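# Test pump bottles, tray the faulty ones, leave good upright

## Task

Five empty pump bottles stand ready; in one or two of them the pump is broken, so its head stays down after being pressed instead of springing back. Move every broken bottle into the grey tray, and leave every working bottle upright on the table and not in the tray. Nothing may depend on the robot holding it at the end. Release everything, pull the grippers away, and make sure all objects settle quickly after you stop.

## Robot and tools

Robot: two 7-joint arms, left_arm and right_arm, each with a parallel two-finger gripper. The names do not match image sides. Joint ranges in rad: waist and both roll joints -6.283 to 6.283, shoulder -2.250 to 2.250, elbow -2.580 to 2.580, wrist pitch -2.100 to 2.100. Load limits: 51.3 N m for waist, shoulder, upper arm roll and elbow; 32.3 N m for forearm roll, wrist pitch and wrist roll. A carried object's weight adds to the load. Hitting a limit stops that arm for 10 s and drops the rest of the call.

Frame: one scene frame for both arms. Origin on the tabletop midway between the arms, +z up, +x away from the robot over the table, left_arm on the +y side. Reported hand positions get less accurate at long reach.

Gripper geometry: fingers point along the gripper's +z axis and close along its x axis. The reported position is the point between the pads. The fingertips extend 17.5 mm past it. A pure rotation pivots about that point, which is 25 mm off the last joint axis toward the gripper's -y.

The row (used by both execute_actions and move): one flat list of 20 numbers covering both arms, even if only one moves. First left_arm: x, y, z (m), qw, qx, qy, qz (w first), then left gripper position, force_limit, speed. Then the same ten for right_arm. These are absolute targets in the scene frame, not offsets. Position: +1 open (50 mm gap), about -0.65 pads meet, -1 means close until an object stops the fingers. force_limit in [-1, 1]: roughly 20 N per pad at -1, 102 N at 0, 185 N at +1, real grip up to ~17% more. speed in [-1, 1]: pad gap changes at 20 mm/s at -1, 85 at 0, 150 at +1. Any target more than 0.6 m from an arm's last reported position along one of its gripper's axes gets the call refused. To keep an arm still, resend its last reported pose exactly plus its gripper's three current numbers; a 0 there is a real command. To hold an orientation, repeat the same target quaternion in every row.

Per step the controller clamps the commanded pose to within 70 mm and 16 degrees of the measured pose, then solves inverse kinematics, preferring position over orientation. Elbows never fully straighten. Joints share speed and acceleration limits; after a long move an arm may still be short of its target.

Tools:
- execute_actions: actions is a list holding one action, one wait, or nothing. Empty list: just report state. Action: {"rows": [...], "steps": n}, up to 15 rows and up to 15 steps of 1/30 s (default 15); each row lasts one step and the last repeats. Wait: {"steps": n}, up to 300, counted from the previous result, your reply time included. pictures (bool) toggles images. A refused call sends nothing.
- move: target is one 20-number row; speed is the path top speed in m/s, 0.002 to 0.5 (default 0.25), rotation capped at twice that in rad/s. Each gripper follows a straight line to its pose, all finishing together, lasting 0.5 to 10 s (cut off at 10 s). Gripper numbers are sent at the start. It does not avoid obstacles or the other arm; grippers lag, drift, and can overshoot speed near full reach. Faster moves and targets deeper past contact press harder.
- wait: seconds 0 to 10; scene runs, nothing new sent.
- zoom_image: camera (cam_head_left, cam_head_right, cam_high, cam_low, cam_left_wrist, cam_right_wrist) and region [x0, y0, x1, y1] in pixels, top-left origin, at most 504 by 504; returns a finer view of that camera's latest image.
Replying without any tool call ends everything.

Results: the state line lists each gripper's position and quat_wxyz. object_status: 0 moving, 1 blocked while opening, 2 blocked while closing (a grip), 3 reached the commanded position or pads met (usually nothing held). A new position value resets it to 0 until the fingers settle. Stopped fingers only take a new force_limit or speed after the position changes by at least 0.01; open first to regrip softer. Fingers reclose by themselves if grip is lost, except after gripping at force_limit -1, where status stays 2 even when empty. An off-centre grip on an immovable object weakens over time. position_measured counts convert to gap as (250 - counts) x 0.202 mm. HELD marks steps where a command was not sent; "pose unreachable" means the clearance check altered or blocked an arm. A "Hand target" line shows where each arm is now heading. move adds a "move:" line: ending (done, off_target, moving, held, fault), active limits (paced = pose clipped; held = some steps blocked, after which the arm may jump faster), and each gripper's distance to its pose. MOTOR HOT appears from 60 °C; at 75 °C the arm sags with an OVER-TEMPERATURE FAULT, so avoid long holds.

After an action the arm continues only to its last clipped pose, so check results and resend the rest. Thinking time lets the simulation run. Brief external tugs or pushes may happen. Avoid dropping or knocking anything off the table, collisions or hard pressing between arms, slams and forceful pushes. Test each pump by pressing its head down and watching whether it rises again.

Each tool is called as name(argument=value, ...) on one line, values as JSON.

## Session

execute_actions(actions=[])

Scene clock: 0.00 s of 5100.00 s.
left_arm: end_effector_position=(+0.5118, -0.0208, +0.2003) position_measured=3 object_status=3 end_effector_quat_wxyz=(+0.284, +0.766, -0.161, +0.553) | right_arm: end_effector_position=(+0.4479, -0.1909, +0.1812) position_measured=3 object_status=3 end_effector_quat_wxyz=(+0.002, +0.630, +0.777, +0.000)
Joint positions: left_arm=[ 0.941  1.004 -0.999  2.312 -0.367 -1.492  1.06 ] | right_arm=[-0.058  0.431  0.001  1.654  0.002  1.053  1.513]
Joint velocities: left_arm=[ 0.001 -0.    -0.001 -0.     0.    -0.001 -0.   ] | right_arm=[ 0.     0.001  0.     0.    -0.    -0.     0.001]
Motor temperatures (°C, as the motors report them): left_arm=[27 26 27 30 31 27 34] | right_arm=[25 25 24 26 33 32 42]
Hand target (left_arm): +0.512, -0.021, +0.200; +0.284, +0.766, -0.161, +0.553
Hand target (right_arm): +0.448, -0.191, +0.181; +0.002, +0.630, +0.777, +0.000
camera_calibration (this result's frames):
cam_left_wrist: T_world_to_cam=[[0.358678, 0.0389705, 0.932648, -0.365467], [-0.536702, -0.80886, 0.240203, 0.248372], [0.763742, -0.586709, -0.269205, -0.184314], [0, 0, 0, 1]] pos_world=[0.405155, 0.107002, 0.231574]

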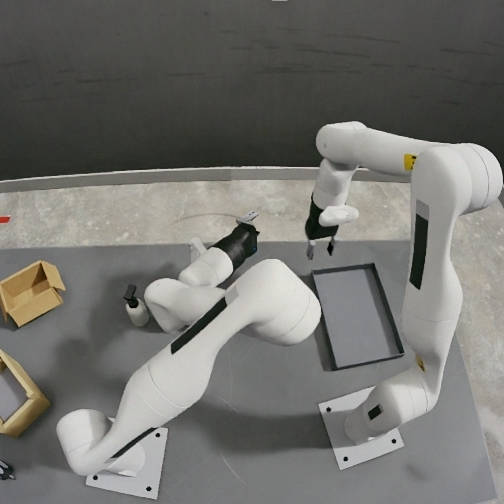

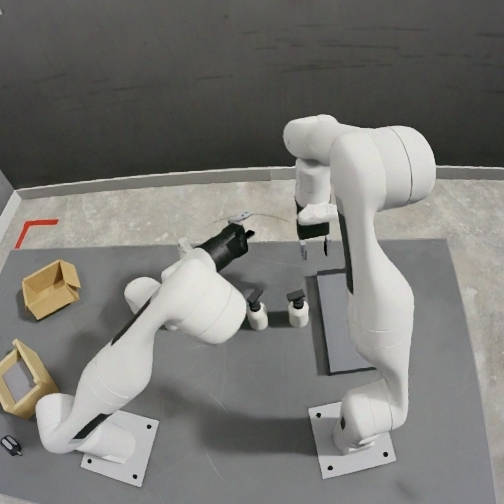

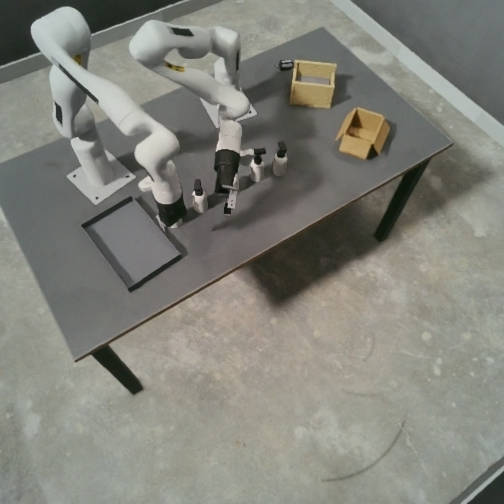

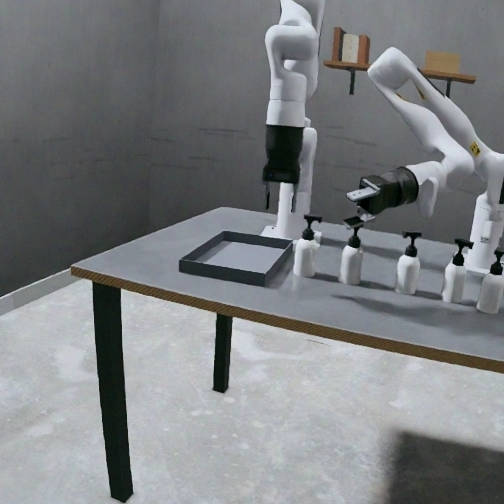

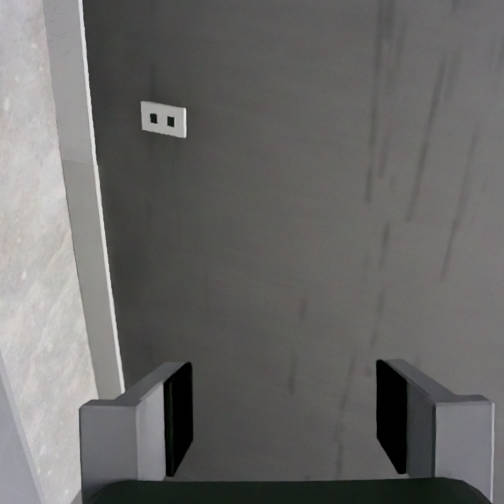

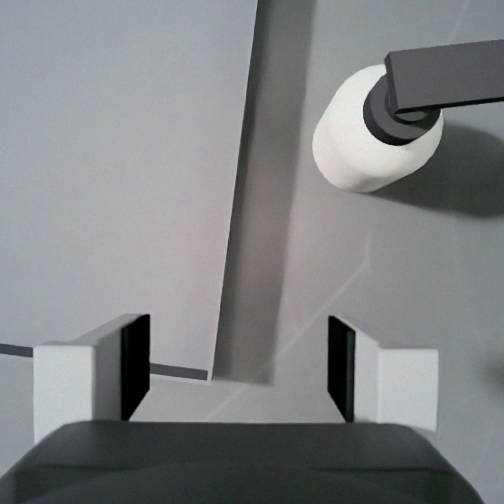

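move(target=[0.512,0.0,0.36,0.284,0.766,-0.161,0.553,-1,0,1,0.448,-0.22,0.25,0,0.707,0.707,0,-1,0,1], speed=0.15)

move(target=[0.40,0.28,0.33,0,0.707,0.707,0,-1,0,1,0.365,-0.128,0.25,0,0.707,0.707,0,-1,0,1])

Scene clock: 5.43 s of 5100.00 s.
left_arm: end_effector_position=(+0.5123, -0.0003, +0.3594) position_measured=253 object_status=3 end_effector_quat_wxyz=(+0.284, +0.766, -0.161, +0.553) | right_arm: end_effector_position=(+0.4477, -0.2202, +0.2501) position_measured=253 object_status=3 end_effector_quat_wxyz=(+0.000, +0.707, +0.707, -0.000)
Joint positions: left_arm=[ 1.126  0.536 -1.273  2.211 -0.777 -1.074  1.177] | right_arm=[-0.025  0.355  0.063  1.535 -0.023  1.252  1.403]
Joint velocities: left_arm=[ 0.004 -0.004 -0.001  0.    -0.003  0.001  0.001] | right_arm=[-0.    -0.    -0.     0.001 -0.001  0.     0.   ]
Motor temperatures (°C, as the motors report them): left_arm=[27 26 27 30 31 27 34] | right_arm=[25 25 24 26 33 32 42]
Hand target (left_arm): +0.512, -0.001, +0.360; +0.285, +0.766, -0.161, +0.553
Hand target (right_arm): +0.448, -0.220, +0.250; +0.000, +0.707, +0.707, -0.000
Off the commanded pose (left_arm): 0.001 m, 0 deg.
Off the commanded pose (right_arm): 0.000 m, 0 deg.
After step 90, 0.80 s passed at rest.
move: done
camera_calibration (this result's frames):
cam_left_wrist: T_world_to_cam=[[0.358987, 0.0392302, 0.932518, -0.514905], [-0.536203, -0.809115, 0.240458, 0.226645], [0.763947, -0.58634, -0.269427, -0.129846], [0, 0, 0, 1]] pos_world=[0.405567, 0.127448, 0.390675]
cam_right_wrist: T_world_to_cam=[[-0.00583648, 0.999526, 0.030227, 0.20867], [0.999892, 0.0054246, 0.0136902, -0.423908], [0.0135198, 0.0303036, -0.999449, 0.413802], [0, 0, 0, 1]] pos_world=[0.419486, -0.218811, 0.41307]

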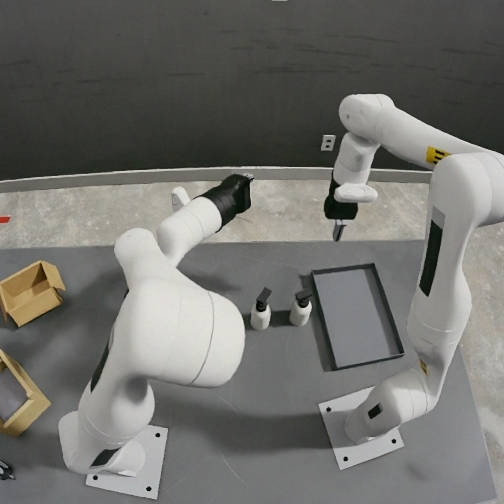

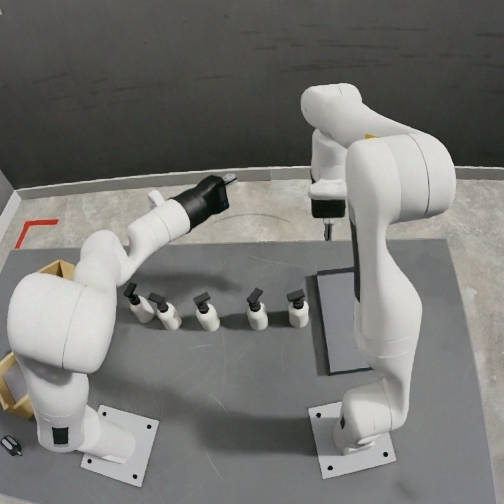

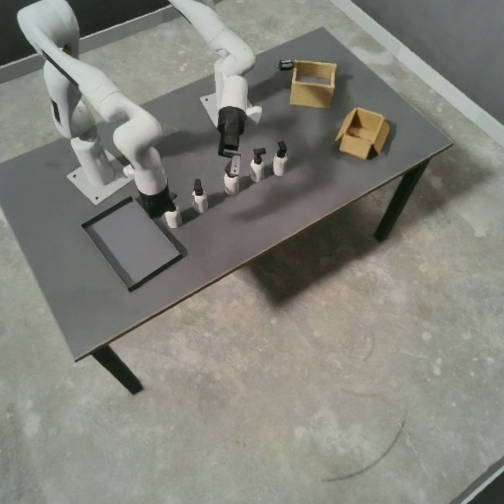

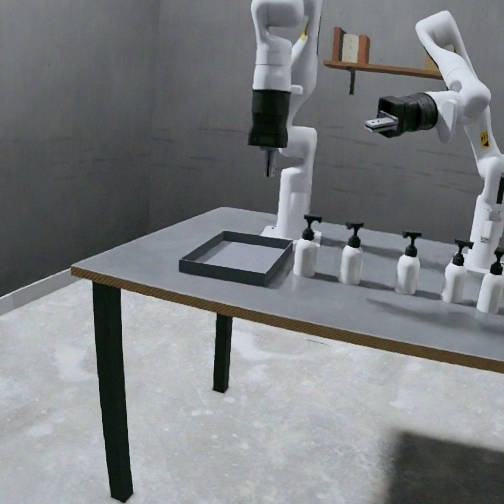

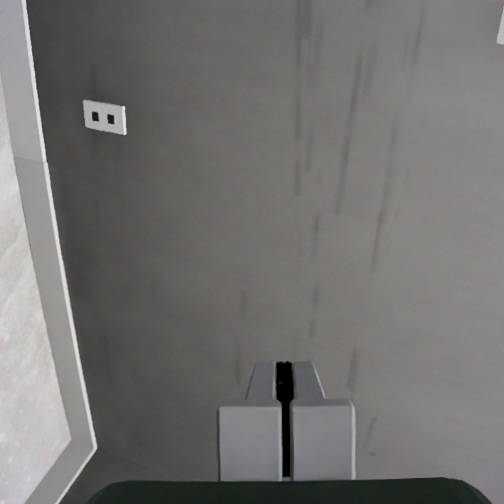

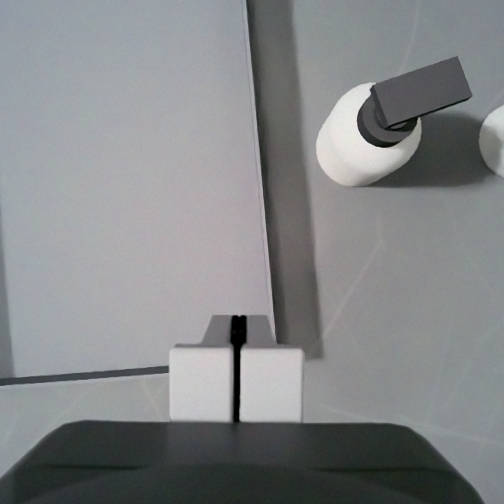

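Scene clock: 10.40 s of 5100.00 s.
left_arm: end_effector_position=(+0.4000, +0.2792, +0.3307) position_measured=253 object_status=3 end_effector_quat_wxyz=(+0.001, +0.708, +0.706, -0.001) | right_arm: end_effector_position=(+0.3650, -0.1278, +0.2499) position_measured=253 object_status=3 end_effector_quat_wxyz=(-0.000, +0.707, +0.707, +0.001)
Joint positions: left_arm=[ 0.467  0.477 -1.038  1.286  0.409  1.598  1.209] | right_arm=[-0.244  0.229 -0.012  1.712  0.002  1.2    1.106]
Joint velocities: left_arm=[-0.014  0.009 -0.001 -0.004  0.002  0.005 -0.001] | right_arm=[-0.001  0.    -0.001  0.001 -0.    -0.    -0.001]
Motor temperatures (°C, as the motors report them): left_arm=[27 26 27 30 31 27 34] | right_arm=[25 25 24 26 33 32 42]
Hand target (left_arm): +0.400, +0.280, +0.330; +0.000, +0.707, +0.707, -0.002
Hand target (right_arm): +0.365, -0.128, +0.250; -0.000, +0.707, +0.707, +0.001
Off the commanded pose (left_arm): 0.001 m, 0 deg.
Off the commanded pose (right_arm): 0.000 m, 0 deg.
move: done
camera_calibration (this result's frames):
cam_left_wrist: T_world_to_cam=[[0.0104041, 0.999194, -0.0387596, -0.266218], [0.999217, -0.0118687, -0.0377501, -0.345237], [-0.0381797, -0.0383365, -0.998535, 0.521019], [0, 0, 0, 1]] pos_world=[0.367629, 0.28188, 0.496905]
cam_right_wrist: T_world_to_cam=[[-0.00605039, 0.999465, 0.0321436, 0.115406], [0.999887, 0.00560479, 0.013935, -0.34167], [0.0137474, 0.0322243, -0.999386, 0.412066], [0, 0, 0, 1]] pos_world=[0.336665, -0.126708, 0.412865]

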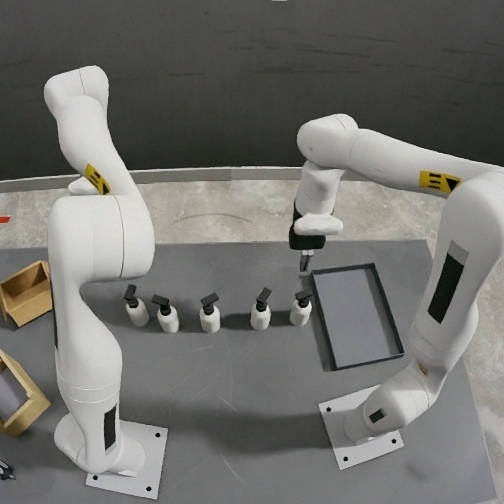

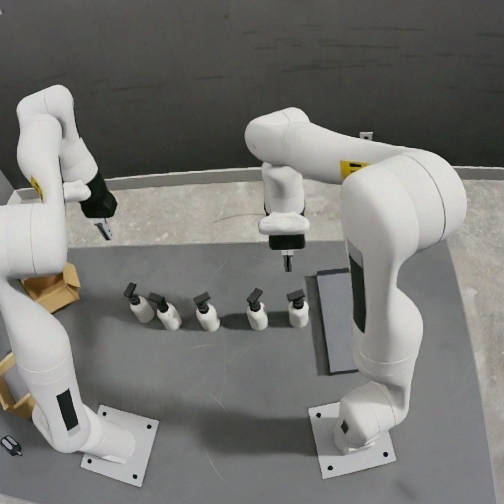

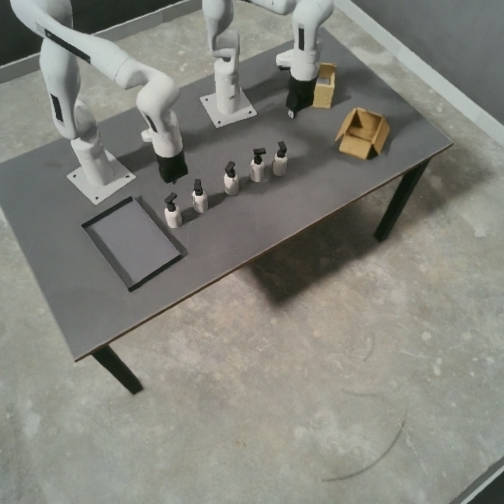

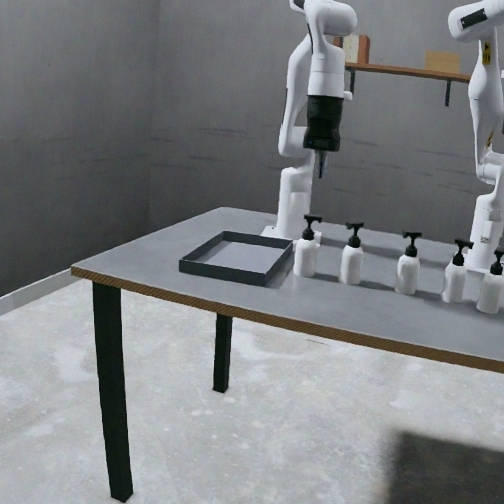

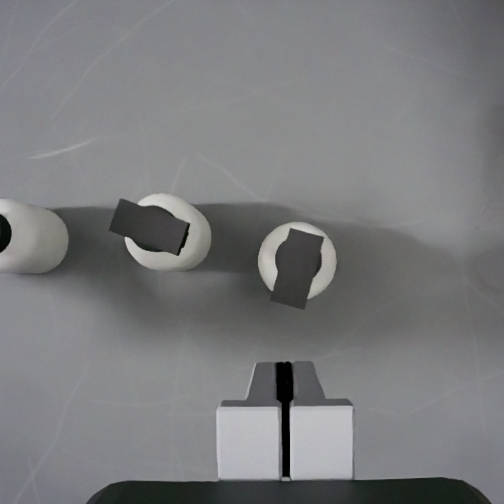

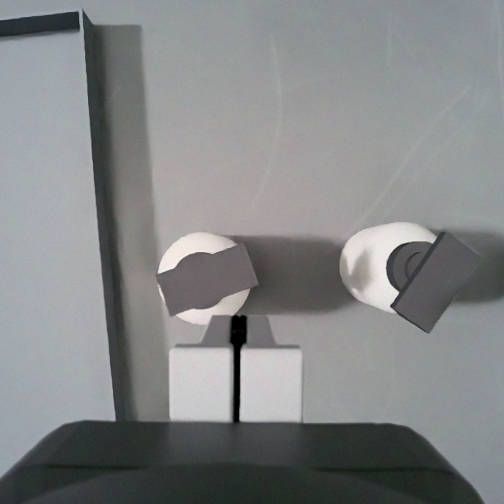

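move(target=[0.375,0.26,0.25,0,0.707,0.707,0,-1,0,1,0.349,-0.144,0.18,0,0.707,0.707,0,-1,0,1])

Scene clock: 24.73 s of 5100.00 s.
left_arm: end_effector_position=(+0.3747, +0.2604, +0.2501) position_measured=253 object_status=3 end_effector_quat_wxyz=(-0.000, +0.707, +0.707, +0.000) | right_arm: end_effector_position=(+0.3493, -0.1439, +0.1799) position_measured=253 object_status=3 end_effector_quat_wxyz=(-0.000, +0.707, +0.707, +0.000)
Joint positions: left_arm=[ 0.587  0.473 -1.042  1.574  0.416  1.336  1.212] | right_arm=[-0.226  0.266 -0.011  1.914  0.003  0.962  1.124]
Joint velocities: left_arm=[ 0.005 -0.002  0.001  0.004 -0.    -0.002  0.   ] | right_arm=[ 0.001  0.001  0.     0.001 -0.001 -0.003  0.   ]
Motor temperatures (°C, as the motors report them): left_arm=[27 26 27 30 31 27 34] | right_arm=[25 25 24 26 33 32 42]
Hand target (left_arm): +0.375, +0.260, +0.250; -0.000, +0.707, +0.707, +0.000
Hand target (right_arm): +0.349, -0.144, +0.180; -0.000, +0.707, +0.707, -0.000
Off the commanded pose (left_arm): 0.001 m, 0 deg.
Off the commanded pose (right_arm): 0.000 m, 0 deg.
After step 90, 10.43 s passed at rest.
move: done
camera_calibration (this result's frames):
cam_left_wrist: T_world_to_cam=[[0.00759439, 0.999345, -0.0353777, -0.250134], [0.999287, -0.00889333, -0.0367049, -0.324278], [-0.0369955, -0.0350737, -0.9987, 0.437619], [0, 0, 0, 1]] pos_world=[0.342136, 0.262435, 0.416298]
cam_right_wrist: T_world_to_cam=[[-0.00664231, 0.999506, 0.0307155, 0.134102], [0.999885, 0.00622032, 0.0138139, -0.324843], [0.013616, 0.0308038, -0.999433, 0.342759], [0, 0, 0, 1]] pos_world=[0.321029, -0.142573, 0.342933]

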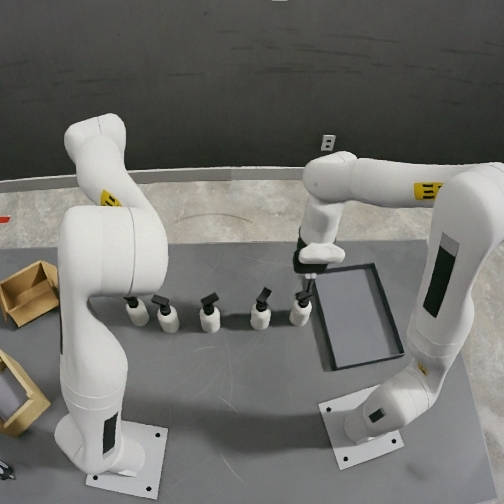

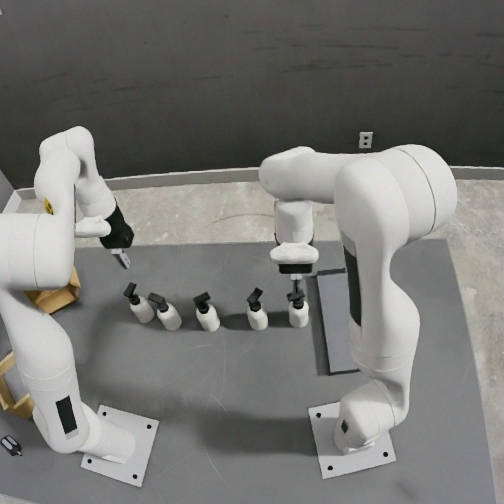

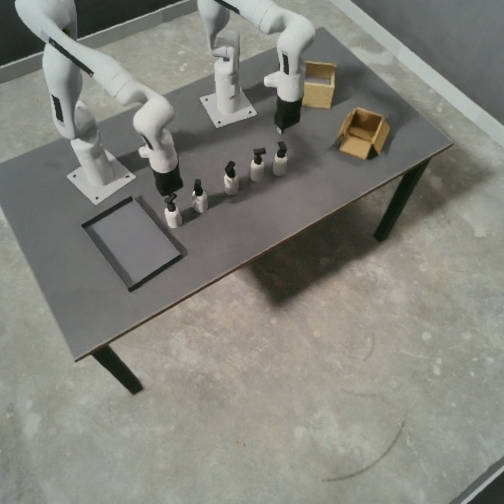

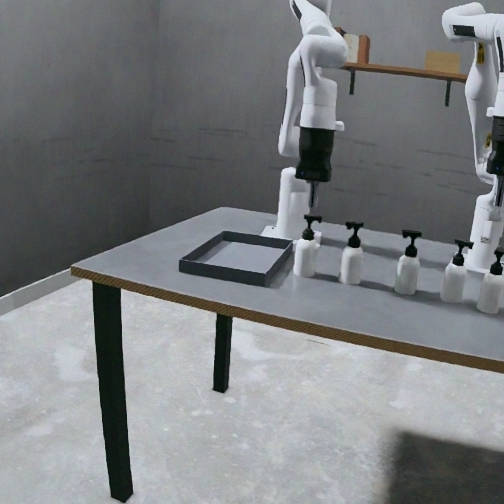

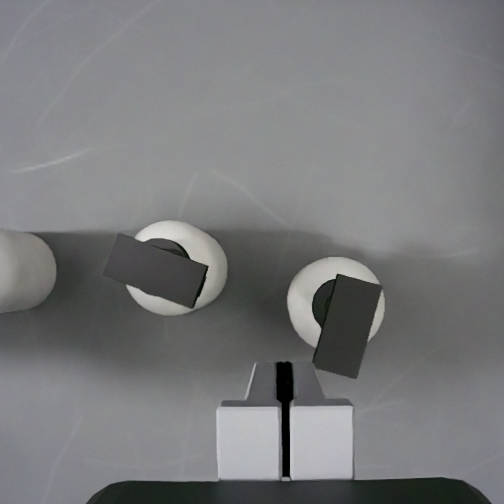

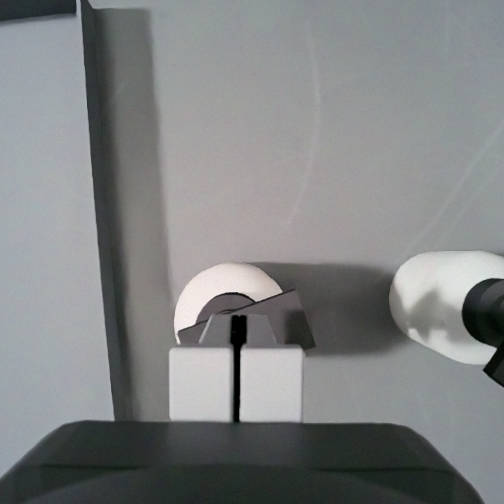

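move(target=[0.352,0.284,0.18,0,0.707,0.707,0,-1,0,1,0.349,-0.147,0.175,0,0.707,0.707,0,-1,0,1])

move(target=[0.352,0.284,0.139,0,0.707,0.707,0,-1,0,1,0.349,-0.147,0.140,0,0.707,0.707,0,-1,0,1], speed=0.03)

move(target=[0.352,0.284,0.2,0,0.707,0.707,0,-1,0,1,0.349,-0.147,0.2,0,0.707,0.707,0,-1,0,1], speed=0.15)

move(target=[0.331,0.207,0.19,0,0.707,0.707,0,-1,0,1,0.344,-0.046,0.19,0,0.707,0.707,0,-1,0,1])

Scene clock: 32.97 s of 5100.00 s.
left_arm: end_effector_position=(+0.3517, +0.2839, +0.1802) position_measured=253 object_status=3 end_effector_quat_wxyz=(-0.000, +0.707, +0.707, -0.000) | right_arm: end_effector_position=(+0.3490, -0.1470, +0.1750) position_measured=253 object_status=3 end_effector_quat_wxyz=(+0.000, +0.707, +0.707, -0.000)
Joint positions: left_arm=[ 0.547  0.501 -1.02   1.792  0.472  1.118  1.084] | right_arm=[-0.22   0.27  -0.009  1.927  0.003  0.944  1.132]
Joint velocities: left_arm=[-0.003  0.002  0.     0.004  0.003 -0.002 -0.004] | right_arm=[ 0.     0.001 -0.     0.    -0.001 -0.     0.   ]
Motor temperatures (°C, as the motors report them): left_arm=[27 26 27 30 31 27 34] | right_arm=[25 25 24 26 33 32 42]
Hand target (left_arm): +0.352, +0.284, +0.180; -0.000, +0.707, +0.707, -0.000
Hand target (right_arm): +0.349, -0.147, +0.175; +0.000, +0.707, +0.707, -0.000
Off the commanded pose (left_arm): 0.000 m, 0 deg.
Off the commanded pose (right_arm): 0.000 m, 0 deg.
After step 90, 4.37 s passed at rest.
move: done
camera_calibration (this result's frames):
cam_left_wrist: T_world_to_cam=[[0.00849387, 0.999318, -0.0359486, -0.276103], [0.99928, -0.00981157, -0.0366388, -0.30343], [-0.0369666, -0.0356115, -0.998682, 0.367948], [0, 0, 0, 1]] pos_world=[0.319159, 0.286041, 0.34642]
cam_right_wrist: T_world_to_cam=[[-0.0062004, 0.999512, 0.0306155, 0.137254], [0.999888, 0.00577952, 0.0138169, -0.324539], [0.0136332, 0.0306977, -0.999436, 0.337914], [0, 0, 0, 1]] pos_world=[0.320746, -0.145684, 0.338006]

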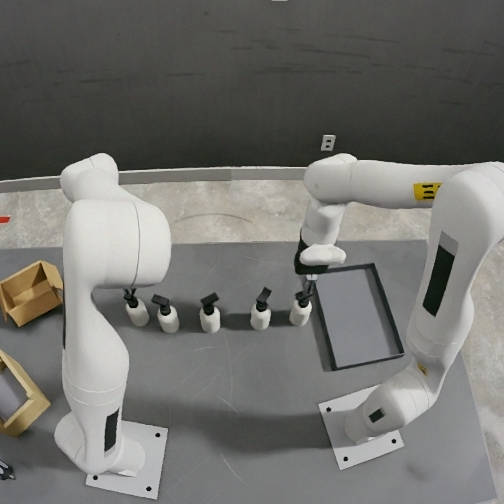

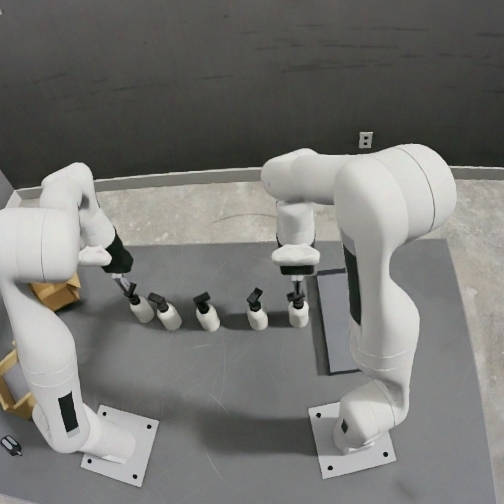

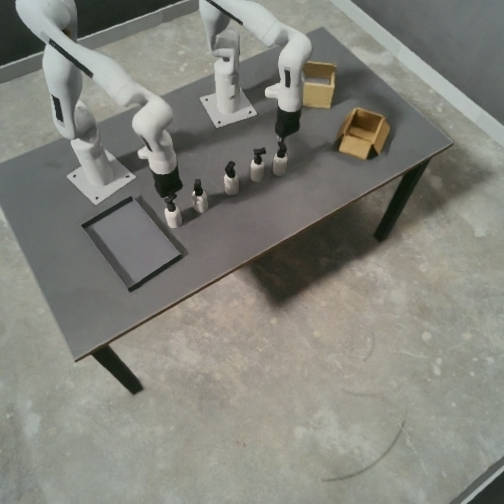

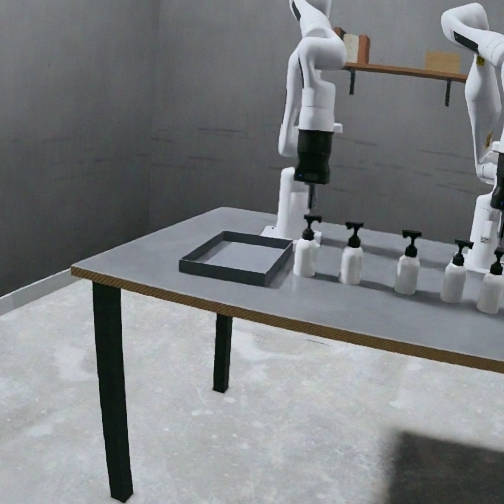

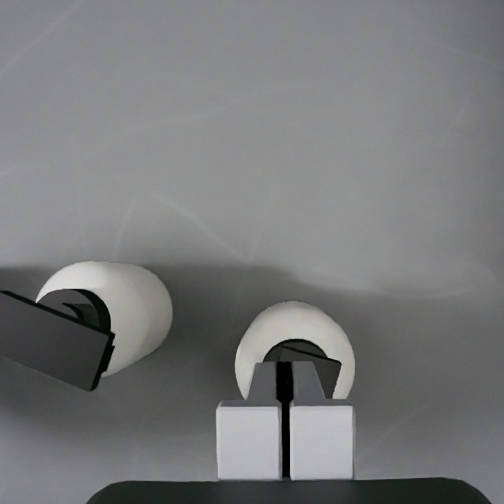

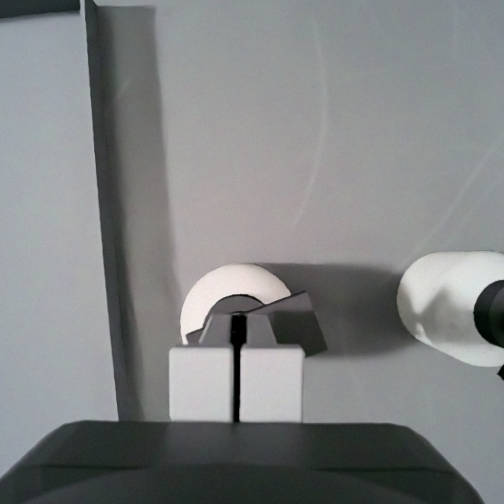

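Scene clock: 34.57 s of 5100.00 s.
left_arm: end_effector_position=(+0.3530, +0.2842, +0.1412) position_measured=253 object_status=3 end_effector_quat_wxyz=(+0.002, +0.707, +0.707, +0.001) | right_arm: end_effector_position=(+0.3509, -0.1461, +0.1435) position_measured=253 object_status=3 end_effector_quat_wxyz=(+0.001, +0.707, +0.707, +0.004)
Joint positions: left_arm=[ 0.508  0.555 -0.975  1.856  0.542  1.017  1.023] | right_arm=[-0.219  0.319 -0.011  1.981  0.004  0.833  1.13 ]
Joint velocities: left_arm=[-0.005 -0.002  0.001  0.001  0.003 -0.004 -0.004] | right_arm=[-0.    -0.002  0.     0.003 -0.    -0.004  0.001]
Motor temperatures (°C, as the motors report them): left_arm=[27 26 27 30 31 27 34] | right_arm=[25 25 24 26 33 32 42]
Hand target (left_arm): +0.352, +0.284, +0.139; -0.000, +0.707, +0.707, +0.000
Hand target (right_arm): +0.349, -0.147, +0.140; -0.000, +0.707, +0.707, +0.000
Off the commanded pose (left_arm): 0.002 m, 0 deg.
Off the commanded pose (right_arm): 0.004 m, 0 deg.
move: off_target (right_arm)
camera_calibration (this result's frames):
cam_left_wrist: T_world_to_cam=[[0.00843819, 0.999259, -0.0375554, -0.277541], [0.999429, -0.00965621, -0.03237, -0.306821], [-0.0327087, -0.0372609, -0.99877, 0.328055], [0, 0, 0, 1]] pos_world=[0.319718, 0.286596, 0.307296]
cam_right_wrist: T_world_to_cam=[[-0.0063675, 0.999398, 0.0340927, 0.136848], [0.999766, 0.00565762, 0.0208781, -0.326923], [0.0206727, 0.0342176, -0.999201, 0.304402], [0, 0, 0, 1]] pos_world=[0.321425, -0.145332, 0.306319]

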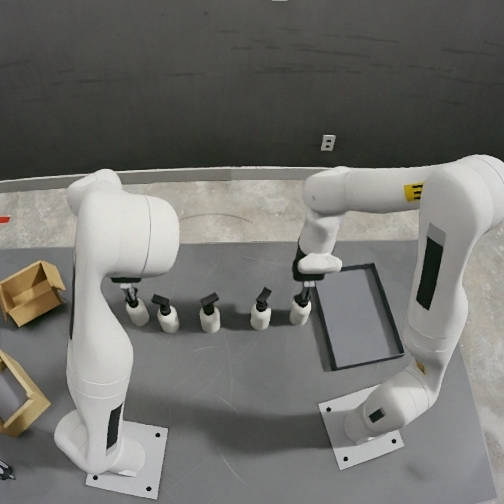

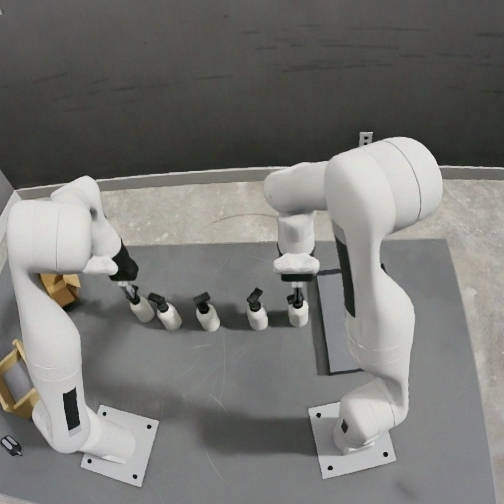

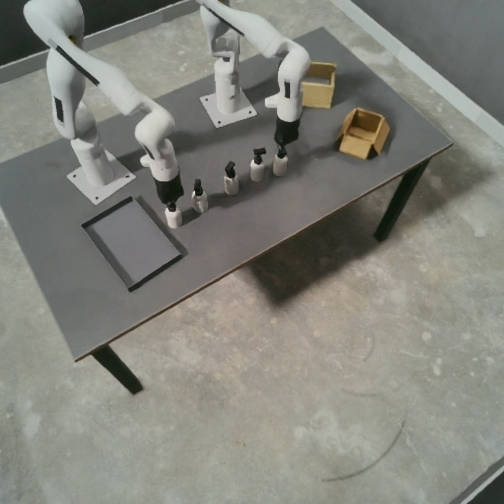

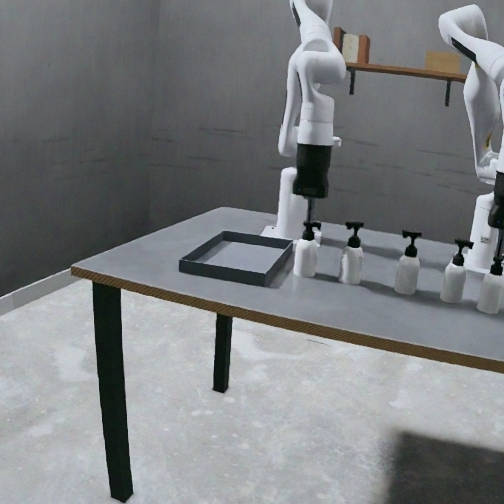

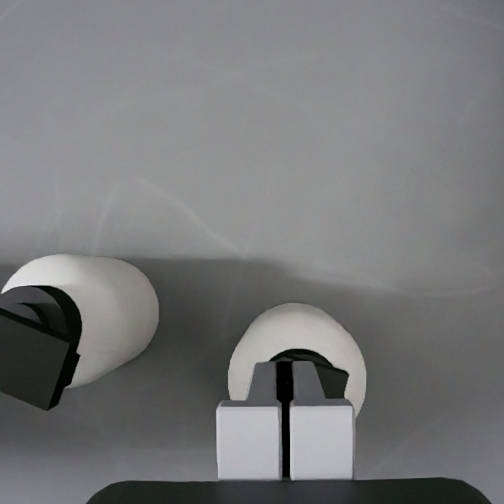

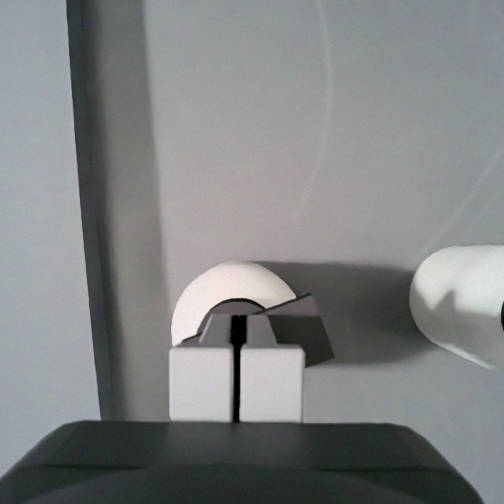

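Scene clock: 35.43 s of 5100.00 s.
left_arm: end_effector_position=(+0.3522, +0.2840, +0.1998) position_measured=253 object_status=3 end_effector_quat_wxyz=(-0.000, +0.707, +0.707, -0.000) | right_arm: end_effector_position=(+0.3488, -0.1472, +0.2000) position_measured=253 object_status=3 end_effector_quat_wxyz=(+0.000, +0.707, +0.707, -0.000)
Joint positions: left_arm=[ 0.56   0.475 -1.035  1.754  0.442  1.169  1.112] | right_arm=[-0.221  0.235 -0.008  1.881  0.002  1.026  1.132]
Joint velocities: left_arm=[ 0.002 -0.003  0.    -0.001 -0.001  0.001  0.   ] | right_arm=[-0.    -0.001  0.001 -0.001  0.001  0.001 -0.   ]
Motor temperatures (°C, as the motors report them): left_arm=[27 26 27 30 31 27 34] | right_arm=[25 25 24 26 33 32 42]
Hand target (left_arm): +0.352, +0.284, +0.200; +0.000, +0.707, +0.707, -0.000
Hand target (right_arm): +0.349, -0.147, +0.200; +0.000, +0.707, +0.707, -0.000
Off the commanded pose (left_arm): 0.000 m, 0 deg.
Off the commanded pose (right_arm): 0.000 m, 0 deg.
move: done
camera_calibration (this result's frames):
cam_left_wrist: T_world_to_cam=[[0.00784341, 0.999323, -0.0359581, -0.27531], [0.999285, -0.00916344, -0.0366938, -0.303391], [-0.0369985, -0.0356445, -0.998679, 0.387574], [0, 0, 0, 1]] pos_world=[0.319673, 0.286159, 0.36603]
cam_right_wrist: T_world_to_cam=[[-0.00581581, 0.99952, 0.0304431, 0.136552], [0.999892, 0.00540154, 0.0136729, -0.324671], [0.0135019, 0.0305193, -0.999443, 0.362915], [0, 0, 0, 1]] pos_world=[0.32053, -0.145808, 0.362995]

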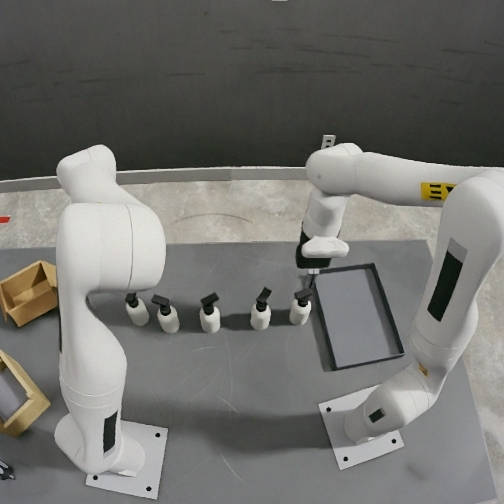

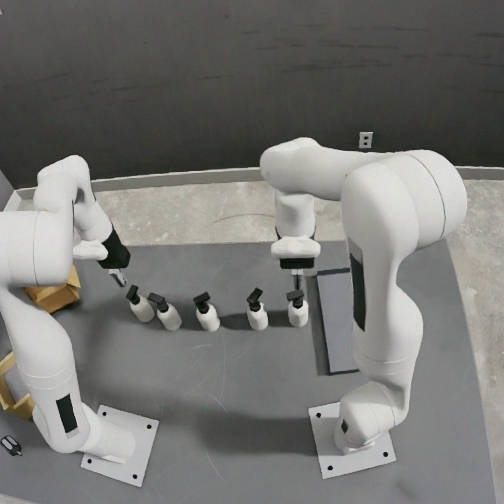

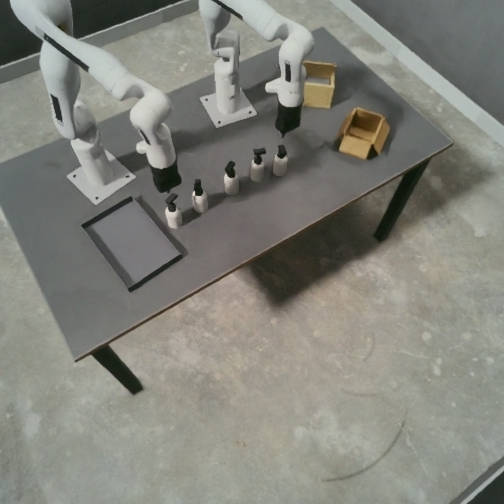

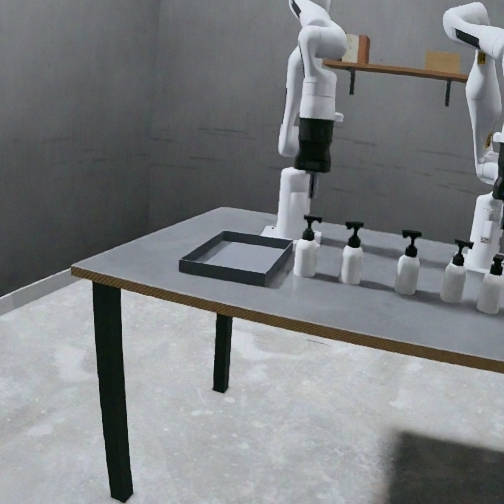

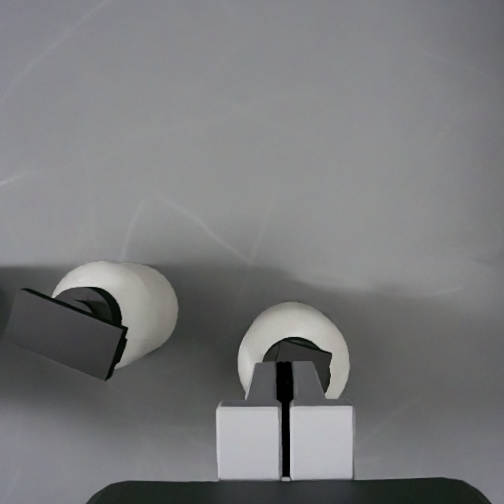

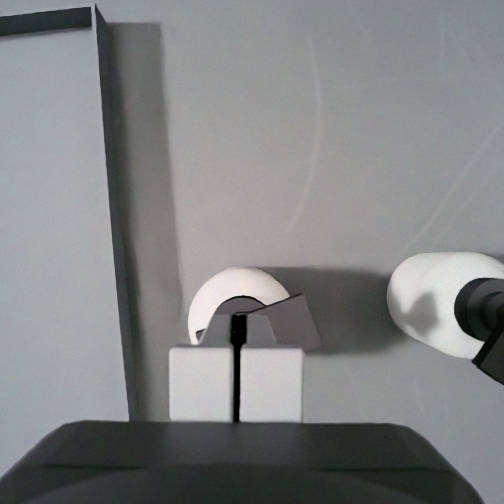

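Scene clock: 36.37 s of 5100.00 s.
left_arm: end_effector_position=(+0.3311, +0.2076, +0.1900) position_measured=253 object_status=3 end_effector_quat_wxyz=(-0.000, +0.707, +0.707, +0.000) | right_arm: end_effector_position=(+0.3439, -0.0458, +0.1903) position_measured=253 object_status=3 end_effector_quat_wxyz=(-0.000, +0.707, +0.707, +0.001)
Joint positions: left_arm=[ 0.773  0.467 -1.038  1.804  0.443  1.128  1.302] | right_arm=[-0.406  0.339 -0.066  1.767  0.025  1.035  0.88 ]
Joint velocities: left_arm=[ 0.008 -0.001  0.003  0.001 -0.002 -0.002  0.003] | right_arm=[-0.004  0.004 -0.004 -0.001  0.003  0.001 -0.002]
Motor temperatures (°C, as the motors report them): left_arm=[27 26 27 30 31 27 34] | right_arm=[25 25 24 26 33 32 42]
Hand target (left_arm): +0.331, +0.207, +0.190; -0.000, +0.707, +0.707, +0.000
Hand target (right_arm): +0.344, -0.046, +0.190; -0.000, +0.707, +0.707, +0.000
Off the commanded pose (left_arm): 0.001 m, 0 deg.
Off the commanded pose (right_arm): 0.000 m, 0 deg.
move: done
camera_calibration (this result's frames):
cam_left_wrist: T_world_to_cam=[[0.00736074, 0.99935, -0.0353019, -0.199062], [0.999304, -0.00864246, -0.0362931, -0.283534], [-0.0365746, -0.0350102, -0.998717, 0.374009], [0, 0, 0, 1]] pos_world=[0.298482, 0.209577, 0.356212]
cam_right_wrist: T_world_to_cam=[[-0.00561195, 0.999474, 0.0319357, 0.0351457], [0.999887, 0.00516263, 0.0141349, -0.320305], [0.0139626, 0.0320114, -0.99939, 0.350066], [0, 0, 0, 1]] pos_world=[0.315579, -0.0446797, 0.353257]

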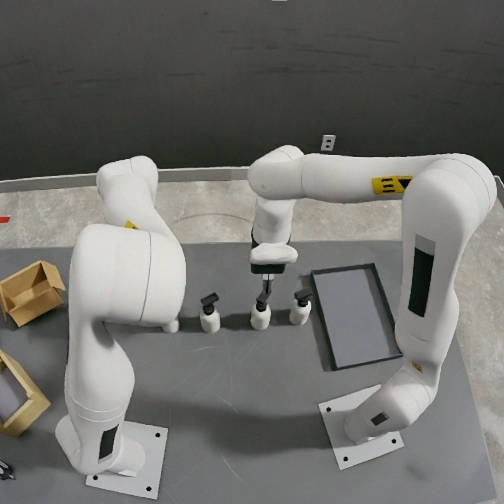

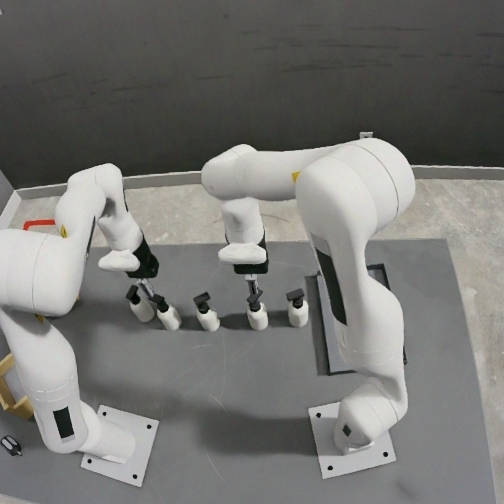

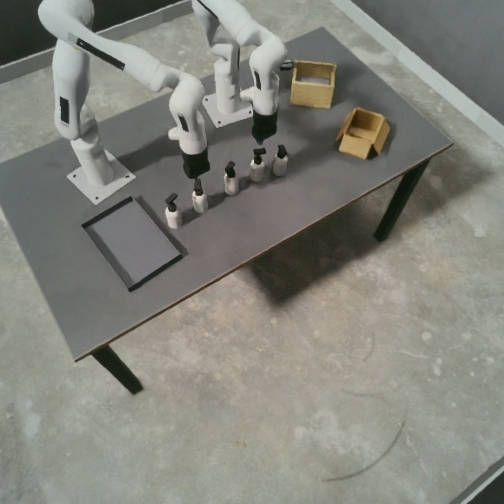

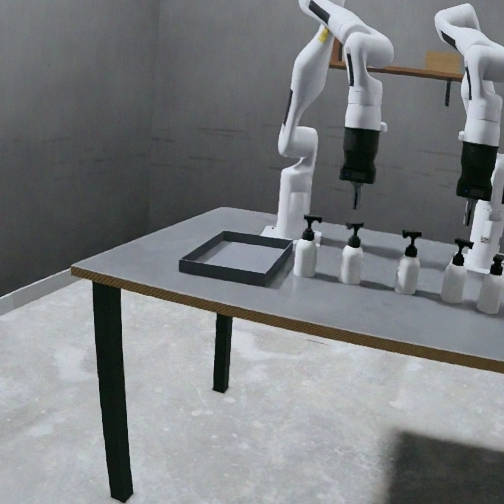

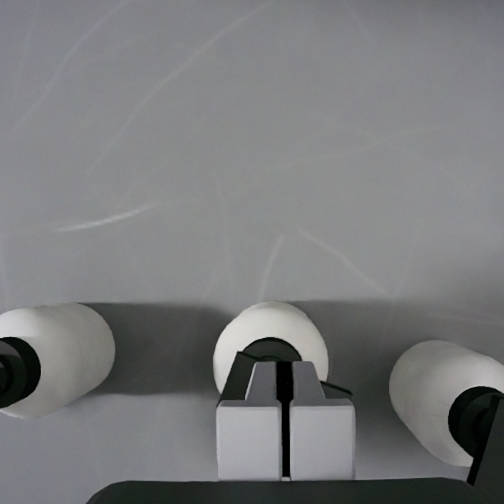

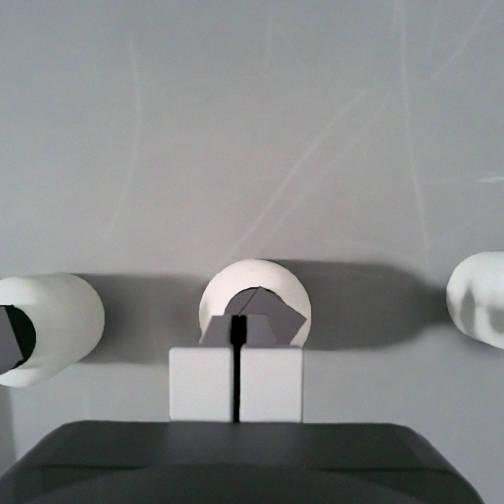

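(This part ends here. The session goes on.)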